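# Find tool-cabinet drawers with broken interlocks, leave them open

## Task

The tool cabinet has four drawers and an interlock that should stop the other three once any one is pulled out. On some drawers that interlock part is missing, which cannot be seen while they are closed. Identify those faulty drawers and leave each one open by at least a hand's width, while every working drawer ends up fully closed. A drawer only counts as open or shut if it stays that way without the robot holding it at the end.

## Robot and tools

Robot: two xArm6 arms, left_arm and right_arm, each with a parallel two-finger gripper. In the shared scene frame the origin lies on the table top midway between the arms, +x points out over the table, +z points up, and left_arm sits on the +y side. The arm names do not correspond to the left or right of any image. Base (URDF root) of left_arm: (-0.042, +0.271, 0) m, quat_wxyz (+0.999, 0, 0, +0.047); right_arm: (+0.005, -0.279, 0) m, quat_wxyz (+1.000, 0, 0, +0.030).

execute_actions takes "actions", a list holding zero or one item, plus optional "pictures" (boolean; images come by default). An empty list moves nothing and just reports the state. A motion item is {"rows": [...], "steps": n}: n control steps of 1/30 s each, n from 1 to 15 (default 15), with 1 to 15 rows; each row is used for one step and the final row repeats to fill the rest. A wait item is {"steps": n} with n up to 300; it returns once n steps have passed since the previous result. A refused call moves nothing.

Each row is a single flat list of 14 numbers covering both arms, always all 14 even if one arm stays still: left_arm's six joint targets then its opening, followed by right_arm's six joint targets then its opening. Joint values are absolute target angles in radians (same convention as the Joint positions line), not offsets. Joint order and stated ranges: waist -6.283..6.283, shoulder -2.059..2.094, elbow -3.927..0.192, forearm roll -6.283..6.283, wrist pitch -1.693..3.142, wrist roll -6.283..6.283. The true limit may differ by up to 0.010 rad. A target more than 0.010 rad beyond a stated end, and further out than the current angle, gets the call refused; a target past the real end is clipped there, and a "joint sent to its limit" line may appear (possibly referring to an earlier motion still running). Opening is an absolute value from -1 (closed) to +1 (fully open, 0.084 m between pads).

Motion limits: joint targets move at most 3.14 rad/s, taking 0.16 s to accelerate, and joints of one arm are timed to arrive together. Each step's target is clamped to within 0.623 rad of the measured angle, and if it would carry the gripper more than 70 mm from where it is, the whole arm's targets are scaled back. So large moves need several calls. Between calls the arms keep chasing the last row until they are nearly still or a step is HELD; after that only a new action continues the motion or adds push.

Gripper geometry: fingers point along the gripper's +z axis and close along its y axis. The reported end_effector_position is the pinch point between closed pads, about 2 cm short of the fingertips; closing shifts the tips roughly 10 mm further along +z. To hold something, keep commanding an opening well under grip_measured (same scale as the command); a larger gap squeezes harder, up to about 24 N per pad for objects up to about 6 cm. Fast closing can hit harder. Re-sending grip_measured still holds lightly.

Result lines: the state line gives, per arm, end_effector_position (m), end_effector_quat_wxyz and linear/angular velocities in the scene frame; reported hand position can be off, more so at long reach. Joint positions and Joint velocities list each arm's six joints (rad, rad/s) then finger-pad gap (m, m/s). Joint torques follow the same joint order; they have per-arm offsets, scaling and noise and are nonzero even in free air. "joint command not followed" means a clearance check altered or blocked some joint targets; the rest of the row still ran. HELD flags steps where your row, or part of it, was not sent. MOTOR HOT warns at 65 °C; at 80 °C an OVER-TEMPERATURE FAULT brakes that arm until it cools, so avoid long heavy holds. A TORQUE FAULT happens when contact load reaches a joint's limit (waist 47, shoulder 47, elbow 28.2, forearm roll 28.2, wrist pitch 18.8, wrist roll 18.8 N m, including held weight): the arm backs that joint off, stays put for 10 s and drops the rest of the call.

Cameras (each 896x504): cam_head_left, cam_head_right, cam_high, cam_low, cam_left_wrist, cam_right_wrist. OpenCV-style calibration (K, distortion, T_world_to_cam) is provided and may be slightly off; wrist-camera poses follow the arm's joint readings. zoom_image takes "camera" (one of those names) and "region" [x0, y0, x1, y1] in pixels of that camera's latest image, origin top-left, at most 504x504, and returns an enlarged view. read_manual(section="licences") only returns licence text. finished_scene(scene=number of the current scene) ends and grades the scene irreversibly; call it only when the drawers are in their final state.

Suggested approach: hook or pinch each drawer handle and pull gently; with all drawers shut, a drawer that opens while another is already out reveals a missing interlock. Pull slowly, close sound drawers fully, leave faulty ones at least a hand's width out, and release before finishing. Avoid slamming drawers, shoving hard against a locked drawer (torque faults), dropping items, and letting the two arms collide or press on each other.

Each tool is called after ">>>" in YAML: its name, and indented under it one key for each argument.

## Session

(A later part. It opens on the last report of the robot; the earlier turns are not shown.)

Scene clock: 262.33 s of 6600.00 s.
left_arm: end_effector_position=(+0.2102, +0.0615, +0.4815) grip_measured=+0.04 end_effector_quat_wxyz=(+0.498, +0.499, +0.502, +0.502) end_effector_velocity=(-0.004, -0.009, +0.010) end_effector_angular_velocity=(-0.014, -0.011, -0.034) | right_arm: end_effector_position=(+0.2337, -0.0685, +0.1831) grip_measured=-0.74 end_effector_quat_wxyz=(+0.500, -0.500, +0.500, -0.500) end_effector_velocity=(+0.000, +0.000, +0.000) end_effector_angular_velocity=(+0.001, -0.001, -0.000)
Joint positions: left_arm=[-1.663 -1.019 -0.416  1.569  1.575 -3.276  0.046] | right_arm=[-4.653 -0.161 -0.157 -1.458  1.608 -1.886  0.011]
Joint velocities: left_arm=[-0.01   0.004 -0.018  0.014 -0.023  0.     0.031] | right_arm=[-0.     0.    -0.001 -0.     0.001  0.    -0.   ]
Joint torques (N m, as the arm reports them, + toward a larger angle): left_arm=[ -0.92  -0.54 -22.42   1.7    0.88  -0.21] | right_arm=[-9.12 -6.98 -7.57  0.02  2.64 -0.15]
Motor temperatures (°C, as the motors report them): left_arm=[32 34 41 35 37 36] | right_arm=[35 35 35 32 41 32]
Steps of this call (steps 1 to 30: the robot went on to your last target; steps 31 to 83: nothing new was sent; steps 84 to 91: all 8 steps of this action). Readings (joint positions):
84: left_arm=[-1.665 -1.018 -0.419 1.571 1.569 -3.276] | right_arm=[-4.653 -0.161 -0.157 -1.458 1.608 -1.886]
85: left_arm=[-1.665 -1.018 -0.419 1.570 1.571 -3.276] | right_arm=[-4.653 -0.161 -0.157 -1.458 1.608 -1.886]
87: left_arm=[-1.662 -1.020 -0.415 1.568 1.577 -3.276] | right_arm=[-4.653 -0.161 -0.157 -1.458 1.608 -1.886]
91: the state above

>>> execute_actions:
  actions:
    - {"rows": [[-1.6866,-1.0179,-0.4188,1.5677,1.5923,-3.2757,0.1,-4.6480,-0.1610,-0.1570,-1.4530,1.6096,-1.8860,-0.5],[-1.7083,-1.0175,-0.4191,1.5646,1.6138,-3.2760,0.1,-4.6480,-0.1610,-0.1570,-1.4530,1.6096,-1.8860,-0.2],[-1.7300,-1.0167,-0.4195,1.5615,1.6353,-3.2766,0.1,-4.6480,-0.1610,-0.1570,-1.4530,1.6096,-1.8860,0.1],[-1.7518,-1.0155,-0.4201,1.5584,1.6568,-3.2773,0.1,-4.6480,-0.1610,-0.1570,-1.4530,1.6096,-1.8860,0.1],[-1.7518,-1.0155,-0.4201,1.5584,1.6568,-3.2773,0.1,-4.6480,-0.1610,-0.1570,-1.4530,1.6096,-1.8860,0.1],[-1.7518,-1.0155,-0.4201,1.5584,1.6568,-3.2773,0.1,-4.6480,-0.1610,-0.1570,-1.4530,1.6096,-1.8860,0.1],[-1.7518,-1.0155,-0.4201,1.5584,1.6568,-3.2773,0.1,-4.6141,-0.1579,-0.1603,-1.4209,1.6202,-1.8849,0.1],[-1.7518,-1.0155,-0.4201,1.5584,1.6568,-3.2773,0.1,-4.5620,-0.1516,-0.1671,-1.3716,1.6363,-1.8827,0.1],[-1.7518,-1.0155,-0.4201,1.5584,1.6568,-3.2773,0.1,-4.5110,-0.1436,-0.1759,-1.3231,1.6521,-1.8799,0.1],[-1.7518,-1.0155,-0.4201,1.5584,1.6568,-3.2773,0.1,-4.4623,-0.1342,-0.1865,-1.2768,1.6670,-1.8769,0.1]], "steps": 15}

Scene clock: 267.60 s of 6600.00 s.
left_arm: end_effector_position=(+0.1977, +0.0596, +0.4826) grip_measured=+0.09 end_effector_quat_wxyz=(+0.500, +0.500, +0.500, +0.500) end_effector_velocity=(-0.000, +0.001, +0.000) end_effector_angular_velocity=(+0.000, -0.000, +0.004) | right_arm: end_effector_position=(+0.1995, -0.0677, +0.1830) grip_measured=+0.09 end_effector_quat_wxyz=(+0.501, -0.500, +0.500, -0.499) end_effector_velocity=(-0.062, -0.002, -0.000) end_effector_angular_velocity=(-0.006, -0.002, +0.008)
Joint positions: left_arm=[-1.751 -1.016 -0.42   1.558  1.656 -3.277  0.048] | right_arm=[-4.48  -0.137 -0.184 -1.294  1.661 -1.878  0.048]
Joint velocities: left_arm=[-0.003  0.001 -0.001 -0.001  0.007 -0.     0.   ] | right_arm=[ 0.308  0.048 -0.052  0.286  0.094  0.016  0.001]
Joint torques (N m, as the arm reports them, + toward a larger angle): left_arm=[ -0.82  -0.04 -22.4    1.84   0.8   -0.3 ] | right_arm=[-7.21 -8.29 -8.43 -0.98  1.89 -0.48]
Motor temperatures (°C, as the motors report them): left_arm=[32 34 41 35 37 36] | right_arm=[35 35 35 32 41 32]
Steps of this call (steps 1 to 15: the robot went on to your last target; steps 16 to 90: nothing new was sent; then 1.77 s passed at rest; steps 91 to 105: all 15 steps of this action). Readings (joint positions):
91: left_arm=[-1.665 -1.018 -0.419 1.571 1.572 -3.276] | right_arm=[-4.653 -0.161 -0.157 -1.458 1.608 -1.886]
92: left_arm=[-1.669 -1.018 -0.419 1.570 1.576 -3.276] | right_arm=[-4.653 -0.161 -0.157 -1.457 1.609 -1.886]
94: left_arm=[-1.690 -1.018 -0.419 1.567 1.597 -3.276] | right_arm=[-4.653 -0.161 -0.155 -1.454 1.610 -1.886]
98: left_arm=[-1.741 -1.016 -0.420 1.560 1.644 -3.277] | right_arm=[-4.644 -0.160 -0.156 -1.446 1.613 -1.886]
105: the state above
camera_calibration (this result's frames):
cam_left_wrist: T_world_to_cam=[[0.00622331, 0.0000476071, 0.999981, -0.45273], [-0.0128411, -0.999918, 0.00012752, 0.123929], [0.999898, -0.0128416, -0.00622219, -0.0620405], [0, 0, 0, 1]] pos_world=[0.066443, 0.123143, 0.452319]
cam_right_wrist: T_world_to_cam=[[-0.0131688, -0.00806672, -0.999881, 0.216743], [0.00206562, 0.999965, -0.0080946, 0.134484], [0.999911, -0.00217197, -0.0131517, -0.0645053], [0, 0, 0, 1]] pos_world=[0.067076, -0.132871, 0.216957]

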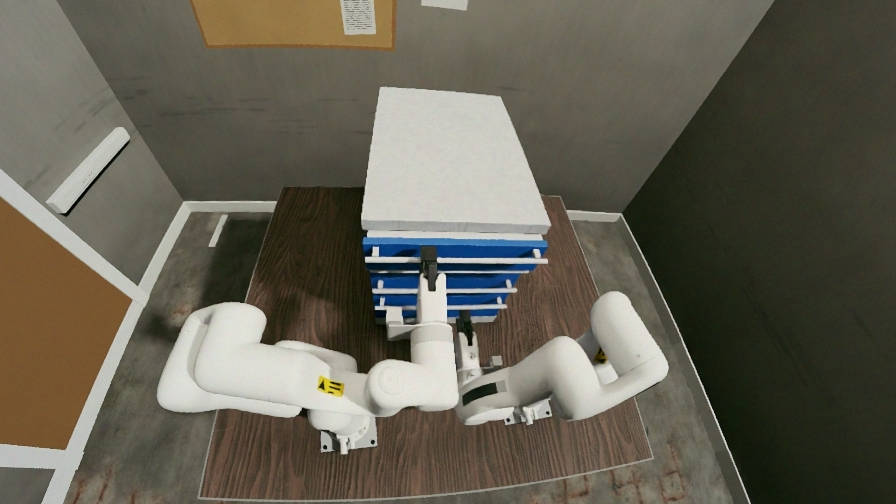

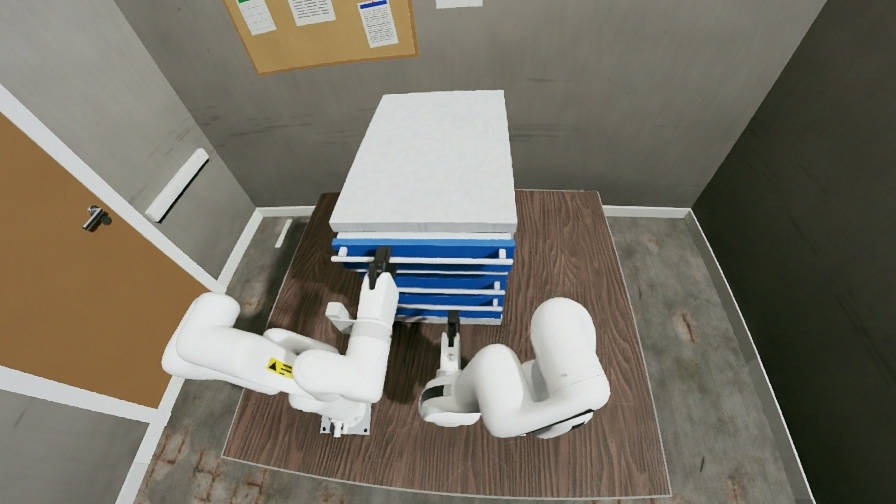

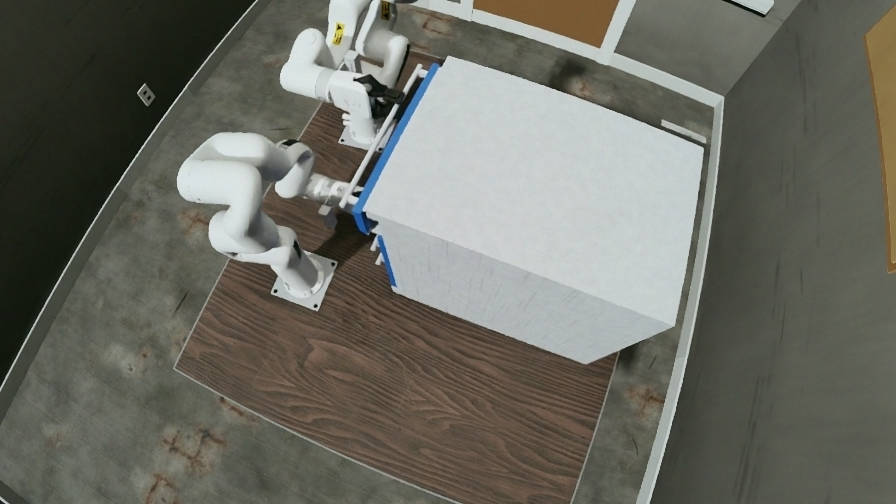

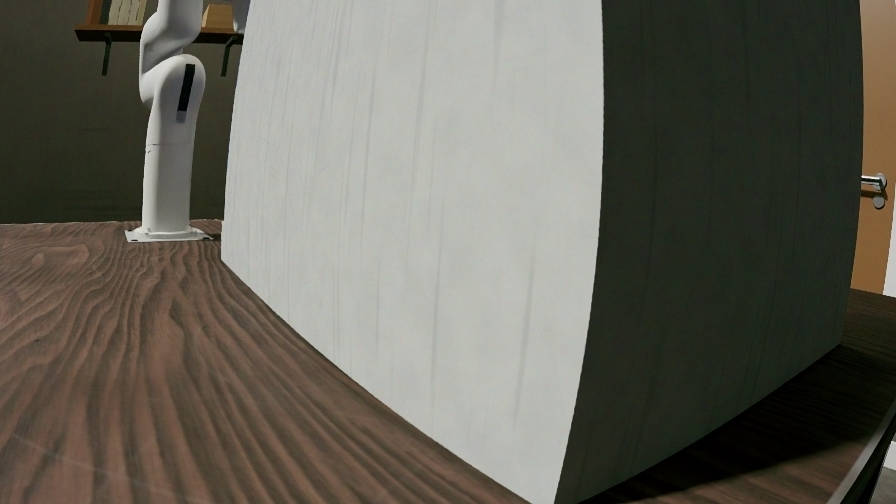

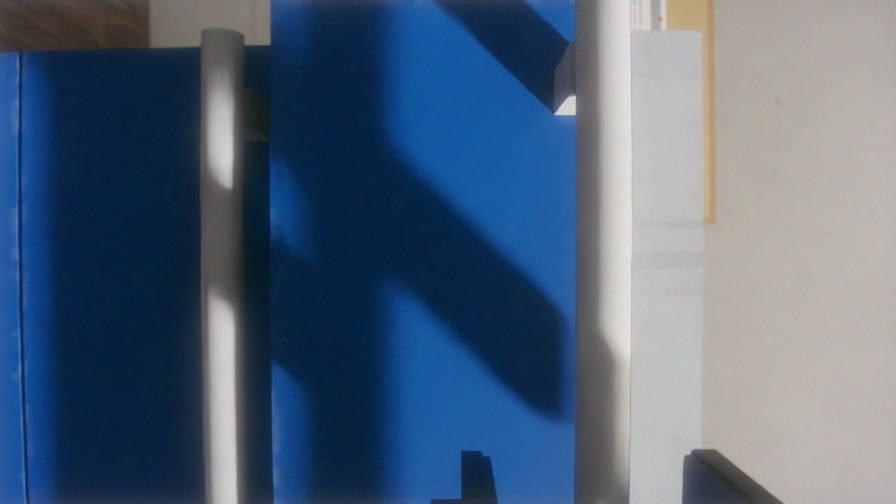

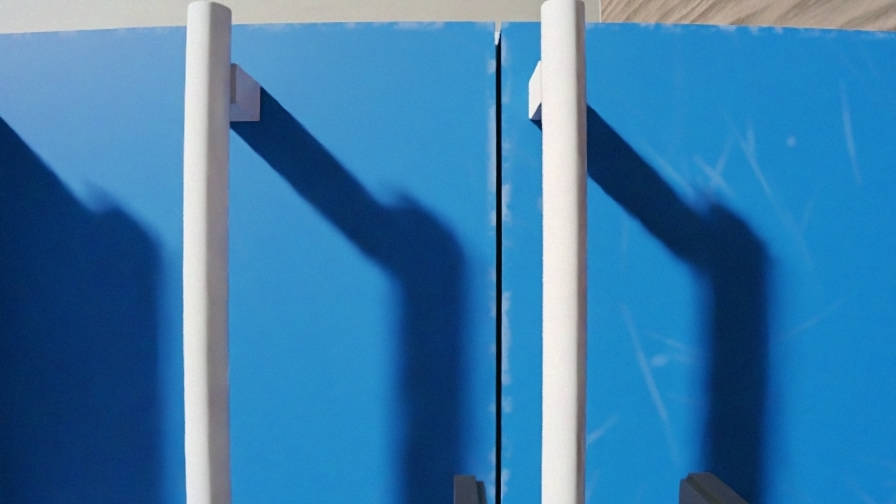

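>>> execute_actions:
  actions:
    - {"rows": [[-1.7735,-1.0141,-0.4209,1.5553,1.6784,-3.2783,0.1,-4.3361,-0.6011,-0.1694,-1.2478,1.8695,-2.2924,0.1],[-1.7735,-1.0141,-0.4209,1.5553,1.6784,-3.2783,0.1,-4.3361,-0.6011,-0.1694,-1.2478,1.8695,-2.2924,0.1],[-1.7735,-1.0141,-0.4209,1.5553,1.6784,-3.2783,0.1,-4.3361,-0.6011,-0.1694,-1.2478,1.8695,-2.2924,0.1],[-1.7735,-1.0141,-0.4209,1.5553,1.6784,-3.2783,0.1,-4.3361,-0.6011,-0.1694,-1.2478,1.8695,-2.2924,0.1],[-1.7735,-1.0141,-0.4209,1.5553,1.6784,-3.2783,0.1,-4.3361,-0.6011,-0.1694,-1.2478,1.8695,-2.2924,0.1],[-1.7735,-1.0141,-0.4209,1.5553,1.6784,-3.2783,-0.2,-4.3361,-0.6011,-0.1694,-1.2478,1.8695,-2.2924,0.1],[-1.7735,-1.0141,-0.4209,1.5553,1.6784,-3.2783,-0.4,-4.3361,-0.6011,-0.1694,-1.2478,1.8695,-2.2924,0.1],[-1.7735,-1.0141,-0.4209,1.5553,1.6784,-3.2783,-0.6,-4.3361,-0.6011,-0.1694,-1.2478,1.8695,-2.2924,0.1],[-1.7735,-1.0141,-0.4209,1.5553,1.6784,-3.2783,-0.7,-4.3361,-0.6011,-0.1694,-1.2478,1.8695,-2.2924,0.1],[-1.7735,-1.0141,-0.4209,1.5553,1.6784,-3.2783,-0.8,-4.3361,-0.6011,-0.1694,-1.2478,1.8695,-2.2924,0.1],[-1.7735,-1.0141,-0.4209,1.5553,1.6784,-3.2783,-0.9,-4.3361,-0.6011,-0.1694,-1.2478,1.8695,-2.2924,0.1],[-1.7735,-1.0141,-0.4209,1.5553,1.6784,-3.2783,-1,-4.3361,-0.6011,-0.1694,-1.2478,1.8695,-2.2924,0.1],[-1.7735,-1.0141,-0.4209,1.5553,1.6784,-3.2783,-1,-4.4123,-0.6353,-0.1449,-1.3092,1.8213,-2.3179,0.1]], "steps": 15}
  pictures: false

>>> execute_actions:
  actions:
    - {"steps": 15}

Scene clock: 298.63 s of 6600.00 s.
left_arm: end_effector_position=(+0.1946, +0.0596, +0.4830) grip_measured=-0.74 end_effector_quat_wxyz=(+0.500, +0.500, +0.500, +0.500) end_effector_velocity=(-0.000, -0.000, -0.001) end_effector_angular_velocity=(+0.002, +0.000, -0.001) | right_arm: end_effector_position=(+0.1861, -0.0671, +0.2820) grip_measured=+0.09 end_effector_quat_wxyz=(+0.500, -0.501, +0.500, -0.499) end_effector_velocity=(+0.115, -0.013, +0.003) end_effector_angular_velocity=(-0.040, -0.020, -0.041)
Joint positions: left_arm=[-1.773 -1.014 -0.422  1.556  1.678 -3.278  0.011] | right_arm=[-4.363 -0.609 -0.161 -1.27   1.85  -2.298  0.048]
Joint velocities: left_arm=[-0.001  0.001  0.002 -0.001 -0.    -0.001  0.   ] | right_arm=[-0.556 -0.261  0.195 -0.433 -0.308 -0.22  -0.   ]
Joint torques (N m, as the arm reports them, + toward a larger angle): left_arm=[ -0.83   0.11 -21.16   1.26   0.81  -0.25] | right_arm=[ -2.6   -2.97 -13.89  -0.49   1.63  -0.27]
Motor temperatures (°C, as the motors report them): left_arm=[32 34 42 35 36 36] | right_arm=[35 36 35 32 41 32]
Steps of this call (steps 1 to 30: the robot went on to your last target; steps 31 to 90: nothing new was sent; then 27.53 s passed at rest; steps 91 to 105: all 15 steps of this action). Readings (joint positions):
91: left_arm=[-1.752 -1.015 -0.420 1.558 1.658 -3.277] | right_arm=[-4.462 -0.135 -0.186 -1.277 1.667 -1.878]
92: left_arm=[-1.756 -1.015 -0.420 1.558 1.662 -3.278] | right_arm=[-4.460 -0.142 -0.185 -1.276 1.671 -1.886]
94: left_arm=[-1.766 -1.015 -0.421 1.556 1.670 -3.278] | right_arm=[-4.441 -0.210 -0.181 -1.271 1.702 -1.951]
98: left_arm=[-1.773 -1.014 -0.421 1.555 1.677 -3.278] | right_arm=[-4.374 -0.460 -0.178 -1.257 1.807 -2.164]
105: the state above

Scene clock: 299.13 s of 6600.00 s.
left_arm: end_effector_position=(+0.1946, +0.0596, +0.4829) grip_measured=-0.74 end_effector_quat_wxyz=(+0.500, +0.500, +0.500, +0.500) end_effector_velocity=(+0.000, +0.000, -0.000) end_effector_angular_velocity=(+0.001, +0.000, +0.001) | right_arm: end_effector_position=(+0.1960, -0.0677, +0.2830) grip_measured=+0.09 end_effector_quat_wxyz=(+0.500, -0.500, +0.500, -0.500) end_effector_velocity=(+0.000, -0.000, +0.001) end_effector_angular_velocity=(+0.002, -0.000, -0.001)
Joint positions: left_arm=[-1.773 -1.014 -0.421  1.556  1.678 -3.278  0.011] | right_arm=[-4.412 -0.635 -0.145 -1.309  1.821 -2.318  0.048]
Joint velocities: left_arm=[ 0.    -0.001  0.001 -0.     0.001  0.     0.   ] | right_arm=[-0.001 -0.002  0.    -0.001  0.001 -0.    -0.   ]
Joint torques (N m, as the arm reports them, + toward a larger angle): left_arm=[ -1.31   0.47 -19.65   0.65   0.8   -0.28] | right_arm=[ -2.13  -3.34 -14.    -0.79   1.32  -0.33]
Motor temperatures (°C, as the motors report them): left_arm=[32 34 42 35 36 36] | right_arm=[35 36 35 32 41 32]
Steps of this call (steps 1 to 15: the robot went on to your last target). Readings (joint positions):
1: left_arm=[-1.773 -1.014 -0.422 1.556 1.678 -3.278] | right_arm=[-4.380 -0.617 -0.154 -1.283 1.840 -2.305]
2: left_arm=[-1.773 -1.014 -0.422 1.556 1.678 -3.278] | right_arm=[-4.394 -0.624 -0.150 -1.293 1.833 -2.309]
4: left_arm=[-1.773 -1.014 -0.421 1.556 1.678 -3.278] | right_arm=[-4.406 -0.630 -0.146 -1.303 1.826 -2.315]
8: left_arm=[-1.773 -1.014 -0.421 1.556 1.678 -3.278] | right_arm=[-4.412 -0.634 -0.145 -1.308 1.822 -2.317]
15: the state above
camera_calibration (this result's frames):
cam_left_wrist: T_world_to_cam=[[0.00603687, 0.000688354, 0.999982, -0.452986], [-0.012919, -0.999916, 0.000766301, 0.123616], [0.999898, -0.0129234, -0.00602747, -0.0590643], [0, 0, 0, 1]] pos_world=[0.0633899, 0.123155, 0.452527]
cam_right_wrist: T_world_to_cam=[[-0.0127438, -0.00934116, -0.999875, 0.316497], [0.00447885, 0.999946, -0.0093989, 0.135236], [0.999909, -0.00459807, -0.0127012, -0.0599885], [0, 0, 0, 1]] pos_world=[0.0634107, -0.132548, 0.316967]

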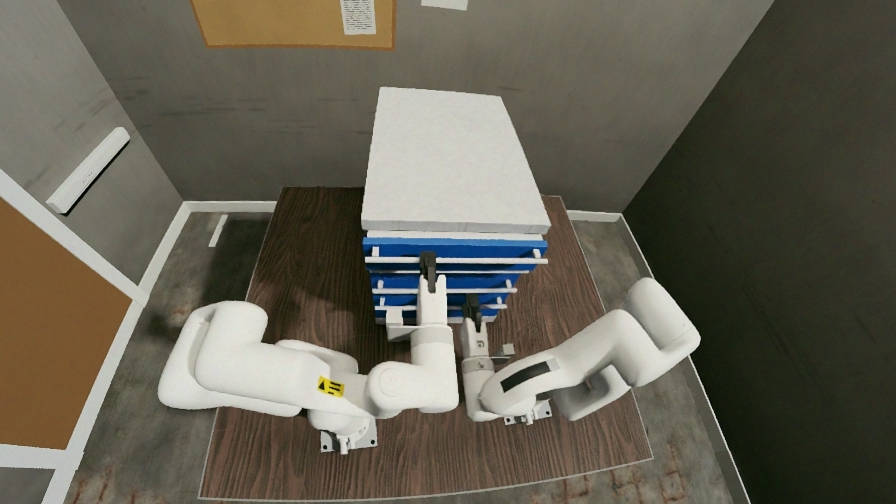

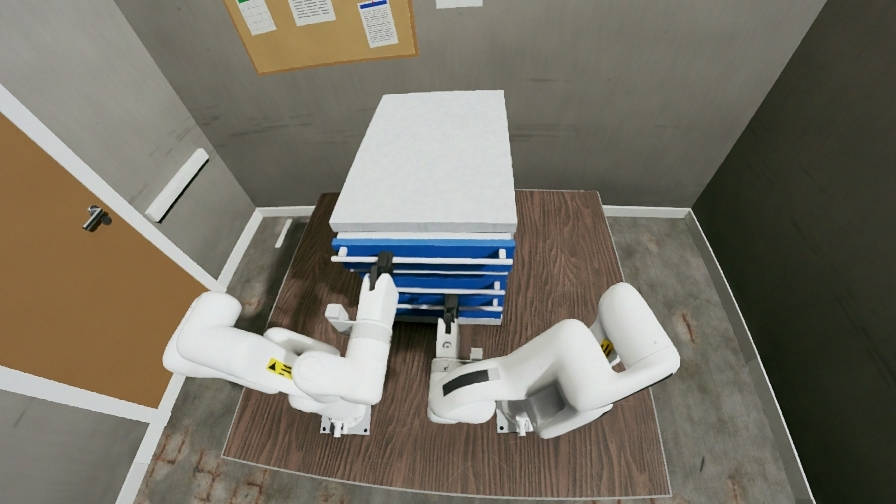

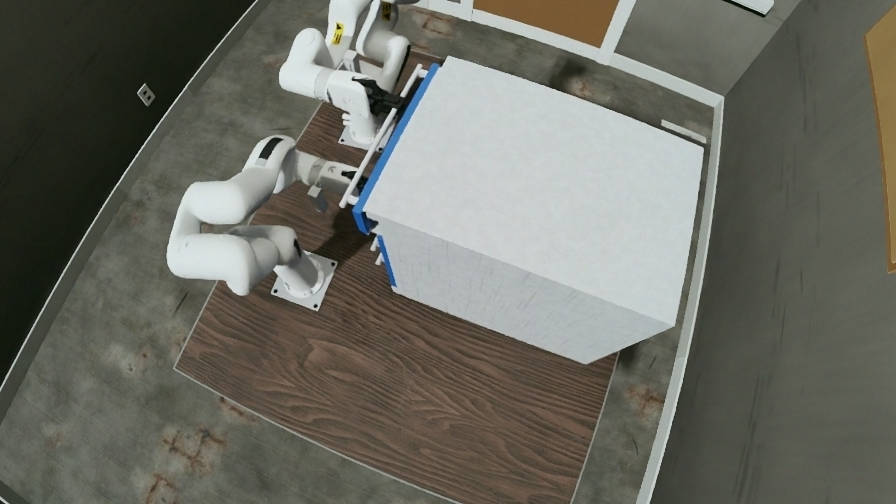

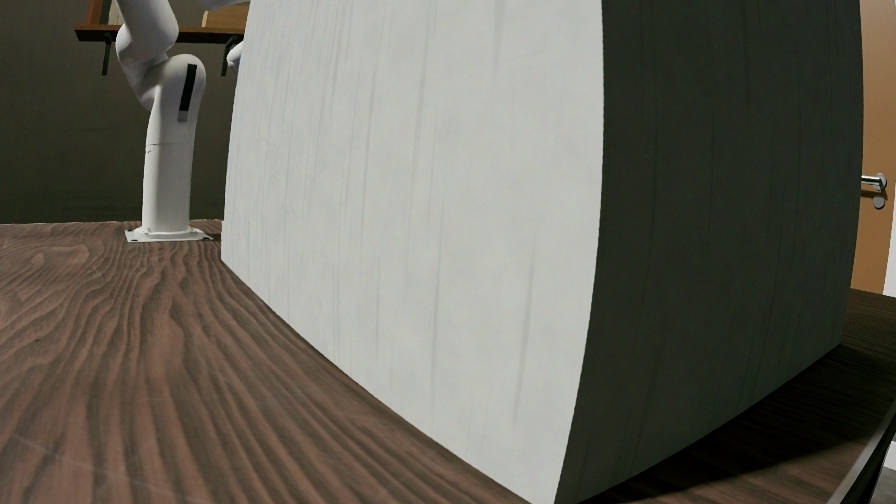

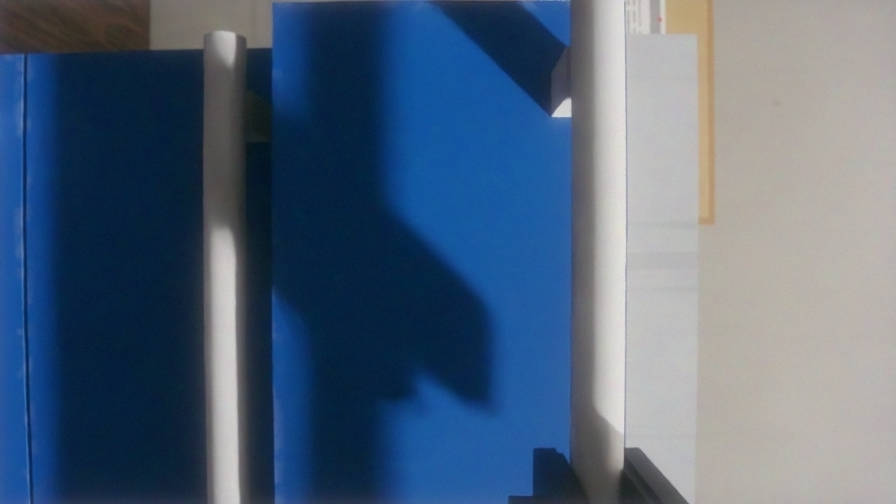

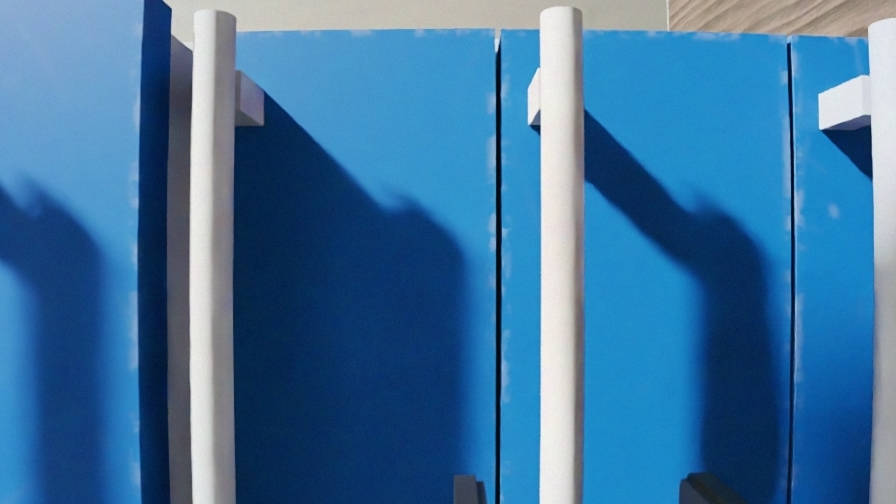

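>>> execute_actions:
  actions:
    - {"rows": [[-1.7373,-1.0163,-0.4197,1.5604,1.6425,-3.2768,-1,-4.4540,-0.6505,-0.1342,-1.3408,1.7945,-2.3296,0.1],[-1.7010,-1.0177,-0.4189,1.5656,1.6067,-3.2759,-1,-4.4954,-0.6643,-0.1247,-1.3729,1.7660,-2.3403,0.1],[-1.6648,-1.0181,-0.4187,1.5708,1.5708,-3.2756,-1,-4.5390,-0.6763,-0.1165,-1.4053,1.7362,-2.3497,0.1],[-1.6286,-1.0177,-0.4189,1.5760,1.5350,-3.2759,-1,-4.5838,-0.6866,-0.1095,-1.4381,1.7052,-2.3579,0.1],[-1.5923,-1.0163,-0.4197,1.5812,1.4991,-3.2768,-1,-4.6299,-0.6948,-0.1039,-1.4710,1.6727,-2.3645,0.1],[-1.5561,-1.0141,-0.4209,1.5864,1.4633,-3.2783,-1,-4.6299,-0.6948,-0.1039,-1.4710,1.6727,-2.3645,0.1],[-1.5271,-1.0116,-0.4222,1.5905,1.4346,-3.2799,-1,-4.6299,-0.6948,-0.1039,-1.4710,1.6727,-2.3645,0.1],[-1.5126,-1.0102,-0.4230,1.5926,1.4202,-3.2808,-1,-4.6299,-0.6948,-0.1039,-1.4710,1.6727,-2.3645,0.1],[-1.5054,-1.0094,-0.4234,1.5936,1.4131,-3.2813,-1,-4.6299,-0.6948,-0.1039,-1.4710,1.6727,-2.3645,0.1],[-1.5054,-1.0094,-0.4234,1.5936,1.4131,-3.2813,-1,-4.6299,-0.6948,-0.1039,-1.4710,1.6727,-2.3645,-0.1],[-1.5054,-1.0094,-0.4234,1.5936,1.4131,-3.2813,-1,-4.6299,-0.6948,-0.1039,-1.4710,1.6727,-2.3645,-0.3],[-1.5054,-1.0094,-0.4234,1.5936,1.4131,-3.2813,-1,-4.6299,-0.6948,-0.1039,-1.4710,1.6727,-2.3645,-0.5],[-1.5054,-1.0094,-0.4234,1.5936,1.4131,-3.2813,-1,-4.6299,-0.6948,-0.1039,-1.4710,1.6727,-2.3645,-0.7],[-1.5054,-1.0094,-0.4234,1.5936,1.4131,-3.2813,-1,-4.6299,-0.6948,-0.1039,-1.4710,1.6727,-2.3645,-0.85],[-1.5054,-1.0094,-0.4234,1.5936,1.4131,-3.2813,-1,-4.6299,-0.6948,-0.1039,-1.4710,1.6727,-2.3645,-1]], "steps": 15}
  pictures: false

>>> execute_actions:
  actions:
    - {"steps": 12}

Scene clock: 306.70 s of 6600.00 s.
left_arm: end_effector_position=(+0.2307, +0.0596, +0.4828) grip_measured=-0.74 end_effector_quat_wxyz=(+0.500, +0.500, +0.500, +0.500) end_effector_velocity=(+0.007, -0.000, +0.000) end_effector_angular_velocity=(-0.002, +0.001, -0.005) | right_arm: end_effector_position=(+0.2332, -0.0677, +0.2831) grip_measured=-0.70 end_effector_quat_wxyz=(+0.500, -0.500, +0.500, -0.500) end_effector_velocity=(+0.002, +0.001, -0.000) end_effector_angular_velocity=(-0.002, +0.001, +0.006)
Joint positions: left_arm=[-1.51  -1.01  -0.423  1.593  1.418 -3.281  0.011] | right_arm=[-4.628 -0.694 -0.104 -1.47   1.674 -2.364  0.013]
Joint velocities: left_arm=[ 0.055  0.001 -0.002  0.008 -0.059 -0.002 -0.   ] | right_arm=[-0.014 -0.003  0.002 -0.014 -0.015 -0.005 -0.218]
Joint torques (N m, as the arm reports them, + toward a larger angle): left_arm=[ -1.92   1.37 -18.38  -0.02   0.66  -0.23] | right_arm=[ -2.44  -3.18 -14.54  -0.69   1.16  -0.23]
Motor temperatures (°C, as the motors report them): left_arm=[32 34 42 35 36 36] | right_arm=[35 35 36 32 41 32]
Steps of this call (steps 1 to 15: the robot went on to your last target; steps 16 to 90: nothing new was sent; then 4.07 s passed at rest; steps 91 to 105: all 15 steps of this action). Readings (joint positions):
91: left_arm=[-1.773 -1.014 -0.421 1.555 1.678 -3.278] | right_arm=[-4.413 -0.635 -0.145 -1.310 1.821 -2.318]
92: left_arm=[-1.767 -1.015 -0.421 1.556 1.671 -3.278] | right_arm=[-4.419 -0.638 -0.143 -1.315 1.816 -2.320]
94: left_arm=[-1.735 -1.016 -0.420 1.561 1.639 -3.277] | right_arm=[-4.456 -0.650 -0.135 -1.343 1.791 -2.330]
98: left_arm=[-1.620 -1.016 -0.420 1.577 1.527 -3.277] | right_arm=[-4.578 -0.683 -0.112 -1.433 1.710 -2.355]
105: the state above

Scene clock: 307.10 s of 6600.00 s.
left_arm: end_effector_position=(+0.2312, +0.0596, +0.4829) grip_measured=-0.74 end_effector_quat_wxyz=(+0.500, +0.500, +0.500, +0.500) end_effector_velocity=(+0.000, +0.000, +0.001) end_effector_angular_velocity=(-0.001, -0.001, -0.000) | right_arm: end_effector_position=(+0.2334, -0.0676, +0.2831) grip_measured=-0.74 end_effector_quat_wxyz=(+0.500, -0.500, +0.500, -0.500) end_effector_velocity=(+0.000, -0.000, -0.000) end_effector_angular_velocity=(-0.000, -0.000, -0.000)
Joint positions: left_arm=[-1.506 -1.009 -0.423  1.593  1.413 -3.281  0.011] | right_arm=[-4.629 -0.695 -0.104 -1.471  1.673 -2.365  0.011]
Joint velocities: left_arm=[ 0.001 -0.    -0.001  0.001 -0.001  0.    -0.   ] | right_arm=[-0.001 -0.     0.001 -0.001 -0.001  0.     0.   ]
Joint torques (N m, as the arm reports them, + toward a larger angle): left_arm=[ -0.62   1.65 -18.86   0.2    0.37  -0.2 ] | right_arm=[ -3.93  -2.67 -14.32  -0.96   0.73  -0.3 ]
Motor temperatures (°C, as the motors report them): left_arm=[32 34 42 35 36 36] | right_arm=[35 35 36 32 41 32]
Steps of this call (steps 1 to 12: the robot went on to your last target). Readings (joint positions):
1: left_arm=[-1.508 -1.010 -0.423 1.593 1.416 -3.281] | right_arm=[-4.628 -0.694 -0.104 -1.470 1.674 -2.364]
2: left_arm=[-1.508 -1.010 -0.423 1.593 1.415 -3.281] | right_arm=[-4.629 -0.695 -0.104 -1.470 1.674 -2.364]
4: left_arm=[-1.507 -1.010 -0.423 1.593 1.414 -3.281] | right_arm=[-4.629 -0.695 -0.104 -1.470 1.673 -2.365]
8: left_arm=[-1.506 -1.009 -0.423 1.593 1.414 -3.281] | right_arm=[-4.629 -0.695 -0.104 -1.471 1.673 -2.365]
12: the state above
camera_calibration (this result's frames):
cam_left_wrist: T_world_to_cam=[[0.00504355, -0.000195374, 0.999987, -0.452887], [-0.0128913, -0.999917, -0.000130341, 0.124465], [0.999904, -0.0128905, -0.00504565, -0.0961617], [0, 0, 0, 1]] pos_world=[0.100041, 0.123127, 0.452412]
cam_right_wrist: T_world_to_cam=[[-0.0127985, -0.00899025, -0.999878, 0.317157], [0.00413712, 0.999951, -0.00904386, 0.134948], [0.99991, -0.00425236, -0.0127606, -0.0973513], [0, 0, 0, 1]] pos_world=[0.100843, -0.132504, 0.317096]

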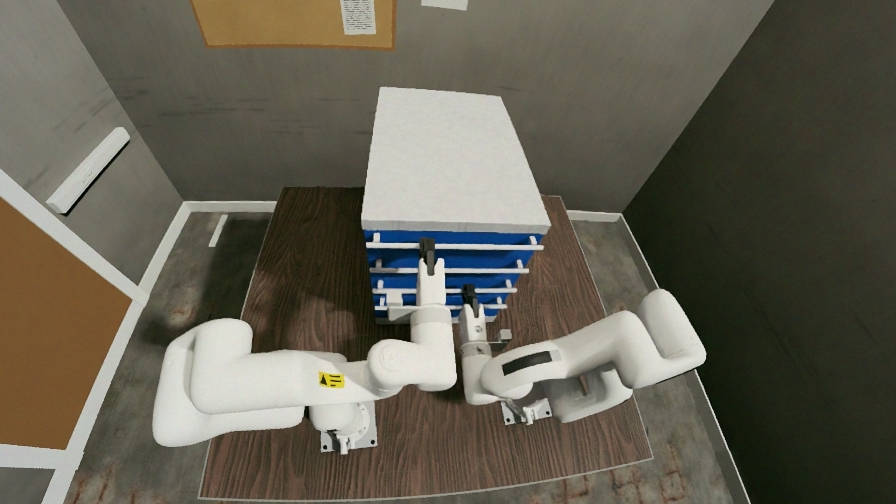

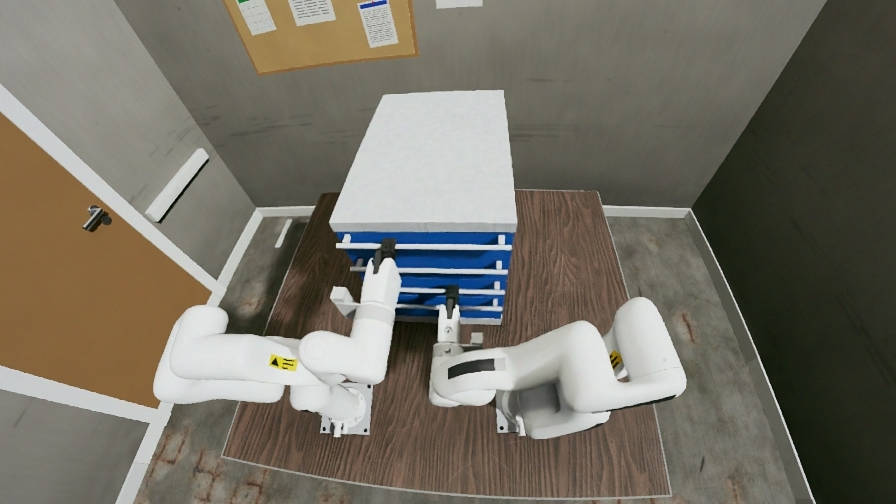

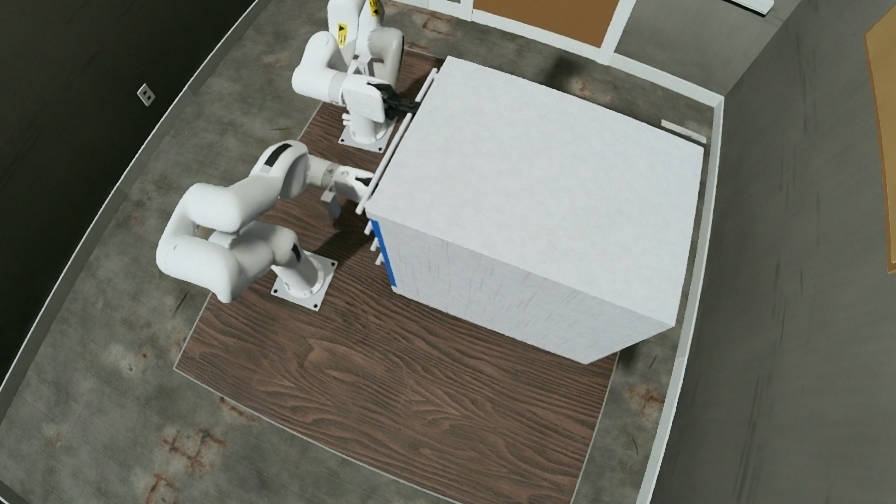

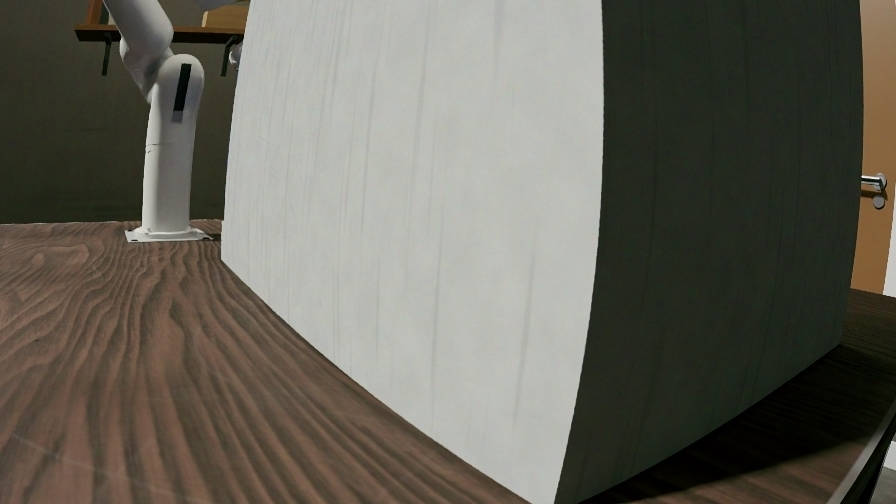

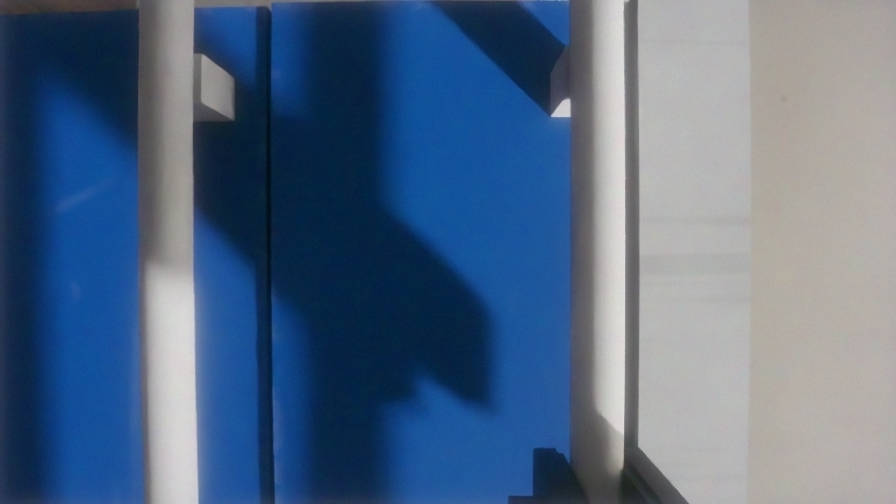

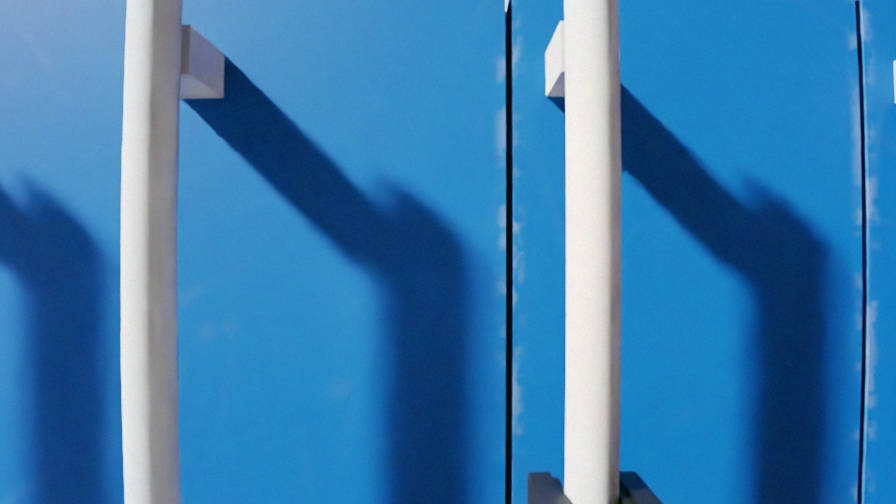

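>>> execute_actions:
  actions:
    - {"rows": [[-1.5054,-1.0094,-0.4234,1.5936,1.4131,-3.2813,-1,-4.6068,-0.6909,-0.1066,-1.4545,1.6890,-2.3614,-1],[-1.5054,-1.0094,-0.4234,1.5936,1.4131,-3.2813,-1,-4.5838,-0.6866,-0.1095,-1.4381,1.7052,-2.3579,-1],[-1.5054,-1.0094,-0.4234,1.5936,1.4131,-3.2813,-1,-4.5613,-0.6816,-0.1129,-1.4217,1.7208,-2.3540,-1],[-1.5054,-1.0094,-0.4234,1.5936,1.4131,-3.2813,-1,-4.5390,-0.6763,-0.1165,-1.4053,1.7362,-2.3497,-1],[-1.5054,-1.0094,-0.4234,1.5936,1.4131,-3.2813,-1,-4.5170,-0.6705,-0.1205,-1.3891,1.7513,-2.3451,-1],[-1.5054,-1.0094,-0.4234,1.5936,1.4131,-3.2813,-1,-4.4954,-0.6643,-0.1247,-1.3729,1.7660,-2.3403,-1],[-1.5054,-1.0094,-0.4234,1.5936,1.4131,-3.2813,-1,-4.4741,-0.6576,-0.1293,-1.3568,1.7804,-2.3351,-1],[-1.5054,-1.0094,-0.4234,1.5936,1.4131,-3.2813,-1,-4.4531,-0.6505,-0.1342,-1.3408,1.7944,-2.3296,-1],[-1.5054,-1.0094,-0.4234,1.5936,1.4131,-3.2813,-1,-4.4325,-0.6431,-0.1394,-1.3250,1.8080,-2.3239,-1],[-1.5054,-1.0094,-0.4234,1.5936,1.4131,-3.2813,-1,-4.4123,-0.6353,-0.1449,-1.3092,1.8213,-2.3179,-1],[-1.5054,-1.0094,-0.4234,1.5936,1.4131,-3.2813,-1,-4.3927,-0.6272,-0.1506,-1.2936,1.8340,-2.3118,-1],[-1.5054,-1.0094,-0.4234,1.5936,1.4131,-3.2813,-1,-4.3734,-0.6188,-0.1566,-1.2782,1.8462,-2.3055,-1],[-1.5054,-1.0094,-0.4234,1.5936,1.4131,-3.2813,-1,-4.3546,-0.6101,-0.1629,-1.2629,1.8580,-2.2990,-1],[-1.5054,-1.0094,-0.4234,1.5936,1.4131,-3.2813,-1,-4.3361,-0.6011,-0.1694,-1.2478,1.8695,-2.2924,-1]], "steps": 15}
  pictures: false

>>> execute_actions:
  actions:
    - {"rows": [[-1.5054,-1.0094,-0.4234,1.5936,1.4131,-3.2813,-1,-4.3361,-0.6011,-0.1694,-1.2478,1.8695,-2.2924,-1],[-1.5054,-1.0094,-0.4234,1.5936,1.4131,-3.2813,-1,-4.3361,-0.6011,-0.1694,-1.2478,1.8695,-2.2924,-1],[-1.5054,-1.0094,-0.4234,1.5936,1.4131,-3.2813,-1,-4.3361,-0.6011,-0.1694,-1.2478,1.8695,-2.2924,-1],[-1.5199,-1.0109,-0.4226,1.5915,1.4274,-3.2803,-1,-4.3361,-0.6011,-0.1694,-1.2478,1.8695,-2.2924,-1],[-1.5344,-1.0123,-0.4219,1.5895,1.4417,-3.2794,-1,-4.3361,-0.6011,-0.1694,-1.2478,1.8695,-2.2924,-1],[-1.5489,-1.0135,-0.4212,1.5874,1.4561,-3.2786,-1,-4.3361,-0.6011,-0.1694,-1.2478,1.8695,-2.2924,-1],[-1.5633,-1.0146,-0.4206,1.5853,1.4704,-3.2779,-1,-4.3361,-0.6011,-0.1694,-1.2478,1.8695,-2.2924,-1]], "steps": 15}

Scene clock: 316.97 s of 6600.00 s.
left_arm: end_effector_position=(+0.2313, +0.0596, +0.4830) grip_measured=-0.74 end_effector_quat_wxyz=(+0.500, +0.500, +0.500, +0.500) end_effector_velocity=(+0.000, +0.000, -0.001) end_effector_angular_velocity=(+0.002, -0.000, +0.001) | right_arm: end_effector_position=(+0.1911, -0.0678, +0.2830) grip_measured=-0.74 end_effector_quat_wxyz=(+0.500, -0.500, +0.500, -0.500) end_effector_velocity=(-0.109, +0.001, -0.000) end_effector_angular_velocity=(-0.004, +0.001, +0.005)
Joint positions: left_arm=[-1.505 -1.009 -0.423  1.594  1.413 -3.281  0.011] | right_arm=[-4.387 -0.623 -0.153 -1.288  1.838 -2.309  0.011]
Joint velocities: left_arm=[ 0.    -0.     0.002  0.001  0.    -0.    -0.   ] | right_arm=[ 0.564  0.242 -0.173  0.447  0.356  0.178 -0.   ]
Joint torques (N m, as the arm reports them, + toward a larger angle): left_arm=[ -0.62   0.87 -20.02   0.54   0.46  -0.25] | right_arm=[ -2.76  -3.76 -13.74  -0.88   0.2   -0.52]
Motor temperatures (°C, as the motors report them): left_arm=[32 34 42 35 36 36] | right_arm=[35 35 37 32 41 32]
Steps of this call (steps 1 to 15: the robot went on to your last target; steps 16 to 90: nothing new was sent; then 6.37 s passed at rest; steps 91 to 105: all 15 steps of this action). Readings (joint positions):
91: left_arm=[-1.505 -1.009 -0.423 1.594 1.413 -3.281] | right_arm=[-4.629 -0.695 -0.104 -1.471 1.673 -2.364]
92: left_arm=[-1.505 -1.009 -0.423 1.594 1.413 -3.281] | right_arm=[-4.626 -0.694 -0.104 -1.468 1.676 -2.364]
94: left_arm=[-1.505 -1.009 -0.423 1.594 1.413 -3.281] | right_arm=[-4.605 -0.689 -0.107 -1.452 1.691 -2.360]
98: left_arm=[-1.505 -1.009 -0.423 1.594 1.413 -3.281] | right_arm=[-4.530 -0.672 -0.119 -1.398 1.743 -2.347]
105: the state above

Scene clock: 317.47 s of 6600.00 s.
left_arm: end_effector_position=(+0.2234, +0.0596, +0.4830) grip_measured=-0.74 end_effector_quat_wxyz=(+0.500, +0.500, +0.500, +0.500) end_effector_velocity=(-0.002, -0.000, -0.000) end_effector_angular_velocity=(+0.001, -0.000, +0.000) | right_arm: end_effector_position=(+0.1812, -0.0678, +0.2830) grip_measured=-0.74 end_effector_quat_wxyz=(+0.500, -0.500, +0.500, -0.500) end_effector_velocity=(-0.001, +0.001, -0.000) end_effector_angular_velocity=(+0.001, +0.002, +0.001)
Joint positions: left_arm=[-1.562 -1.014 -0.421  1.585  1.469 -3.278  0.011] | right_arm=[-4.337 -0.601 -0.169 -1.248  1.869 -2.292  0.011]
Joint velocities: left_arm=[-0.014 -0.     0.001 -0.001  0.014  0.001  0.   ] | right_arm=[ 0.002  0.001 -0.002  0.002 -0.001  0.    -0.   ]
Joint torques (N m, as the arm reports them, + toward a larger angle): left_arm=[ -2.19   0.34 -19.86   0.49   0.54  -0.14] | right_arm=[ -1.14  -3.51 -13.55  -0.55   0.24  -0.22]
Motor temperatures (°C, as the motors report them): left_arm=[32 34 42 35 36 36] | right_arm=[35 35 37 32 41 32]
Steps of this call (steps 1 to 15: all 15 steps of this action). Readings (joint positions):
1: left_arm=[-1.505 -1.009 -0.423 1.594 1.413 -3.281] | right_arm=[-4.369 -0.616 -0.159 -1.274 1.849 -2.303]
2: left_arm=[-1.505 -1.009 -0.423 1.594 1.413 -3.281] | right_arm=[-4.357 -0.610 -0.163 -1.264 1.857 -2.299]
4: left_arm=[-1.506 -1.009 -0.423 1.594 1.414 -3.281] | right_arm=[-4.344 -0.604 -0.167 -1.254 1.865 -2.295]
8: left_arm=[-1.533 -1.012 -0.422 1.590 1.441 -3.280] | right_arm=[-4.338 -0.602 -0.169 -1.249 1.869 -2.293]
15: the state above
camera_calibration (this result's frames):
cam_left_wrist: T_world_to_cam=[[0.00483284, -0.0000879209, 0.999988, -0.452892], [-0.0128905, -0.999917, -0.0000256162, 0.124322], [0.999905, -0.0128902, -0.00483358, -0.0884525], [0, 0, 0, 1]] pos_world=[0.0922355, 0.123132, 0.452463]
cam_right_wrist: T_world_to_cam=[[-0.0127905, -0.00918063, -0.999876, 0.316347], [0.00484262, 0.999946, -0.00924322, 0.13529], [0.999906, -0.00496024, -0.0127454, -0.0451706], [0, 0, 0, 1]] pos_world=[0.0485574, -0.132602, 0.316982]

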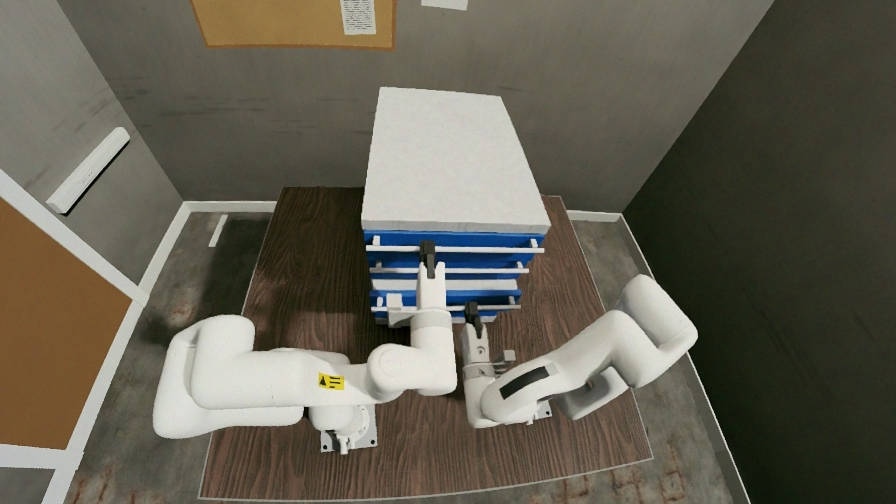

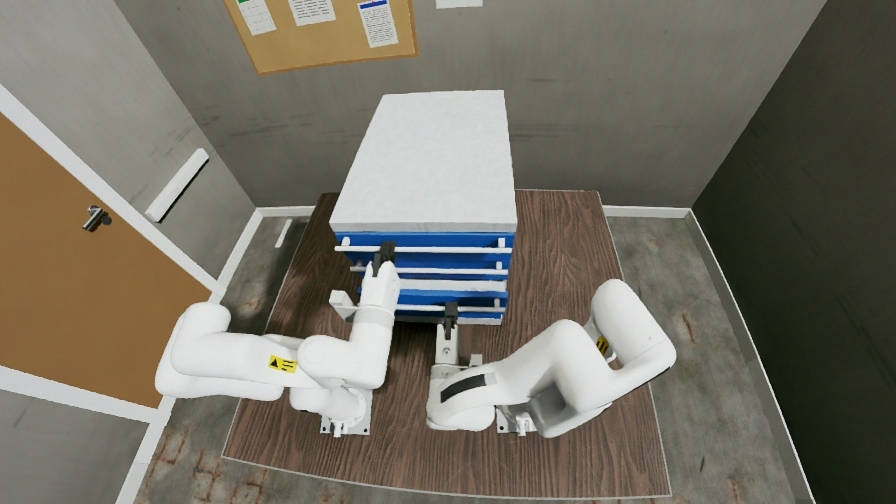

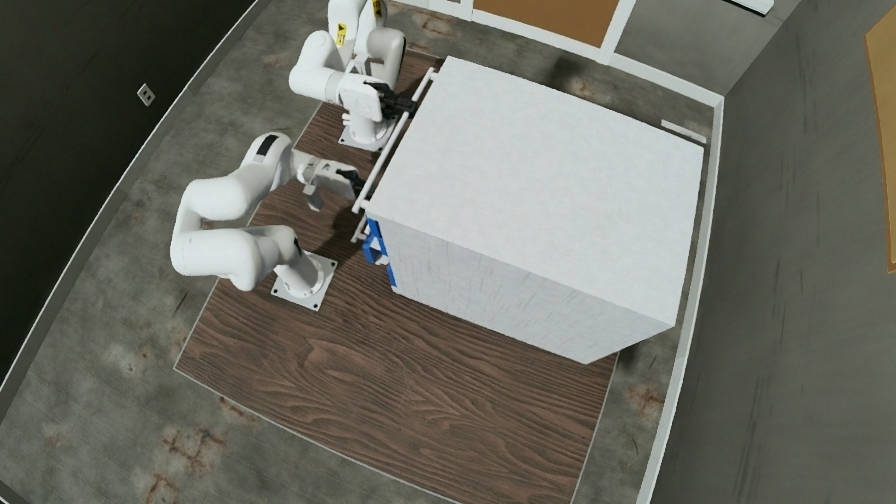

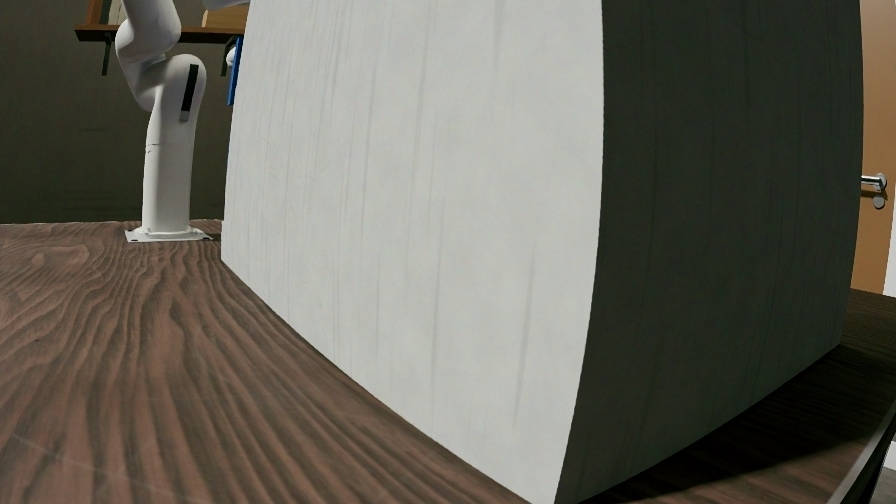

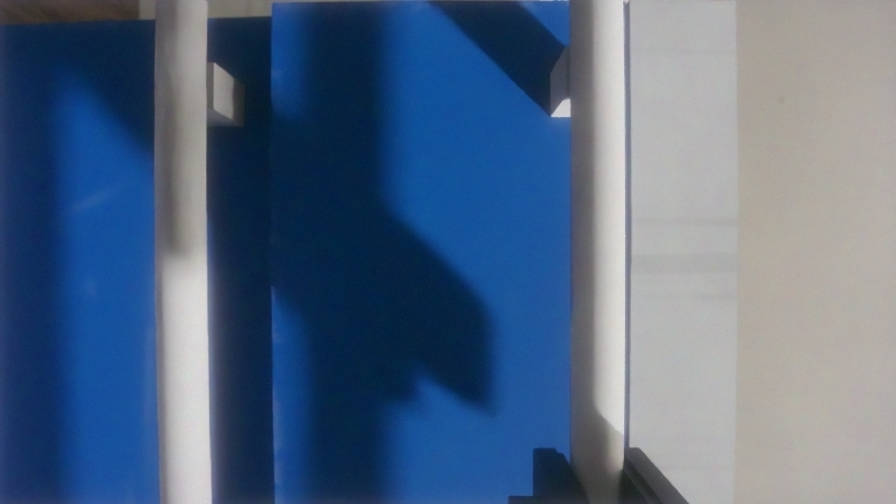

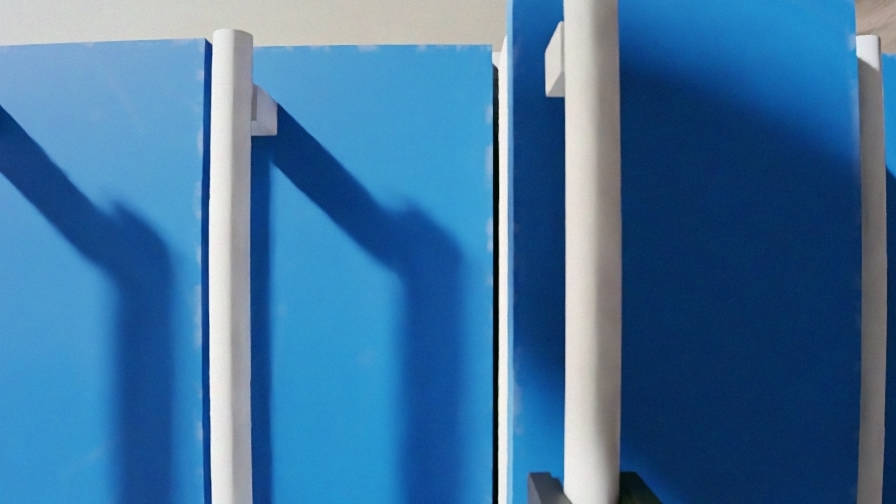

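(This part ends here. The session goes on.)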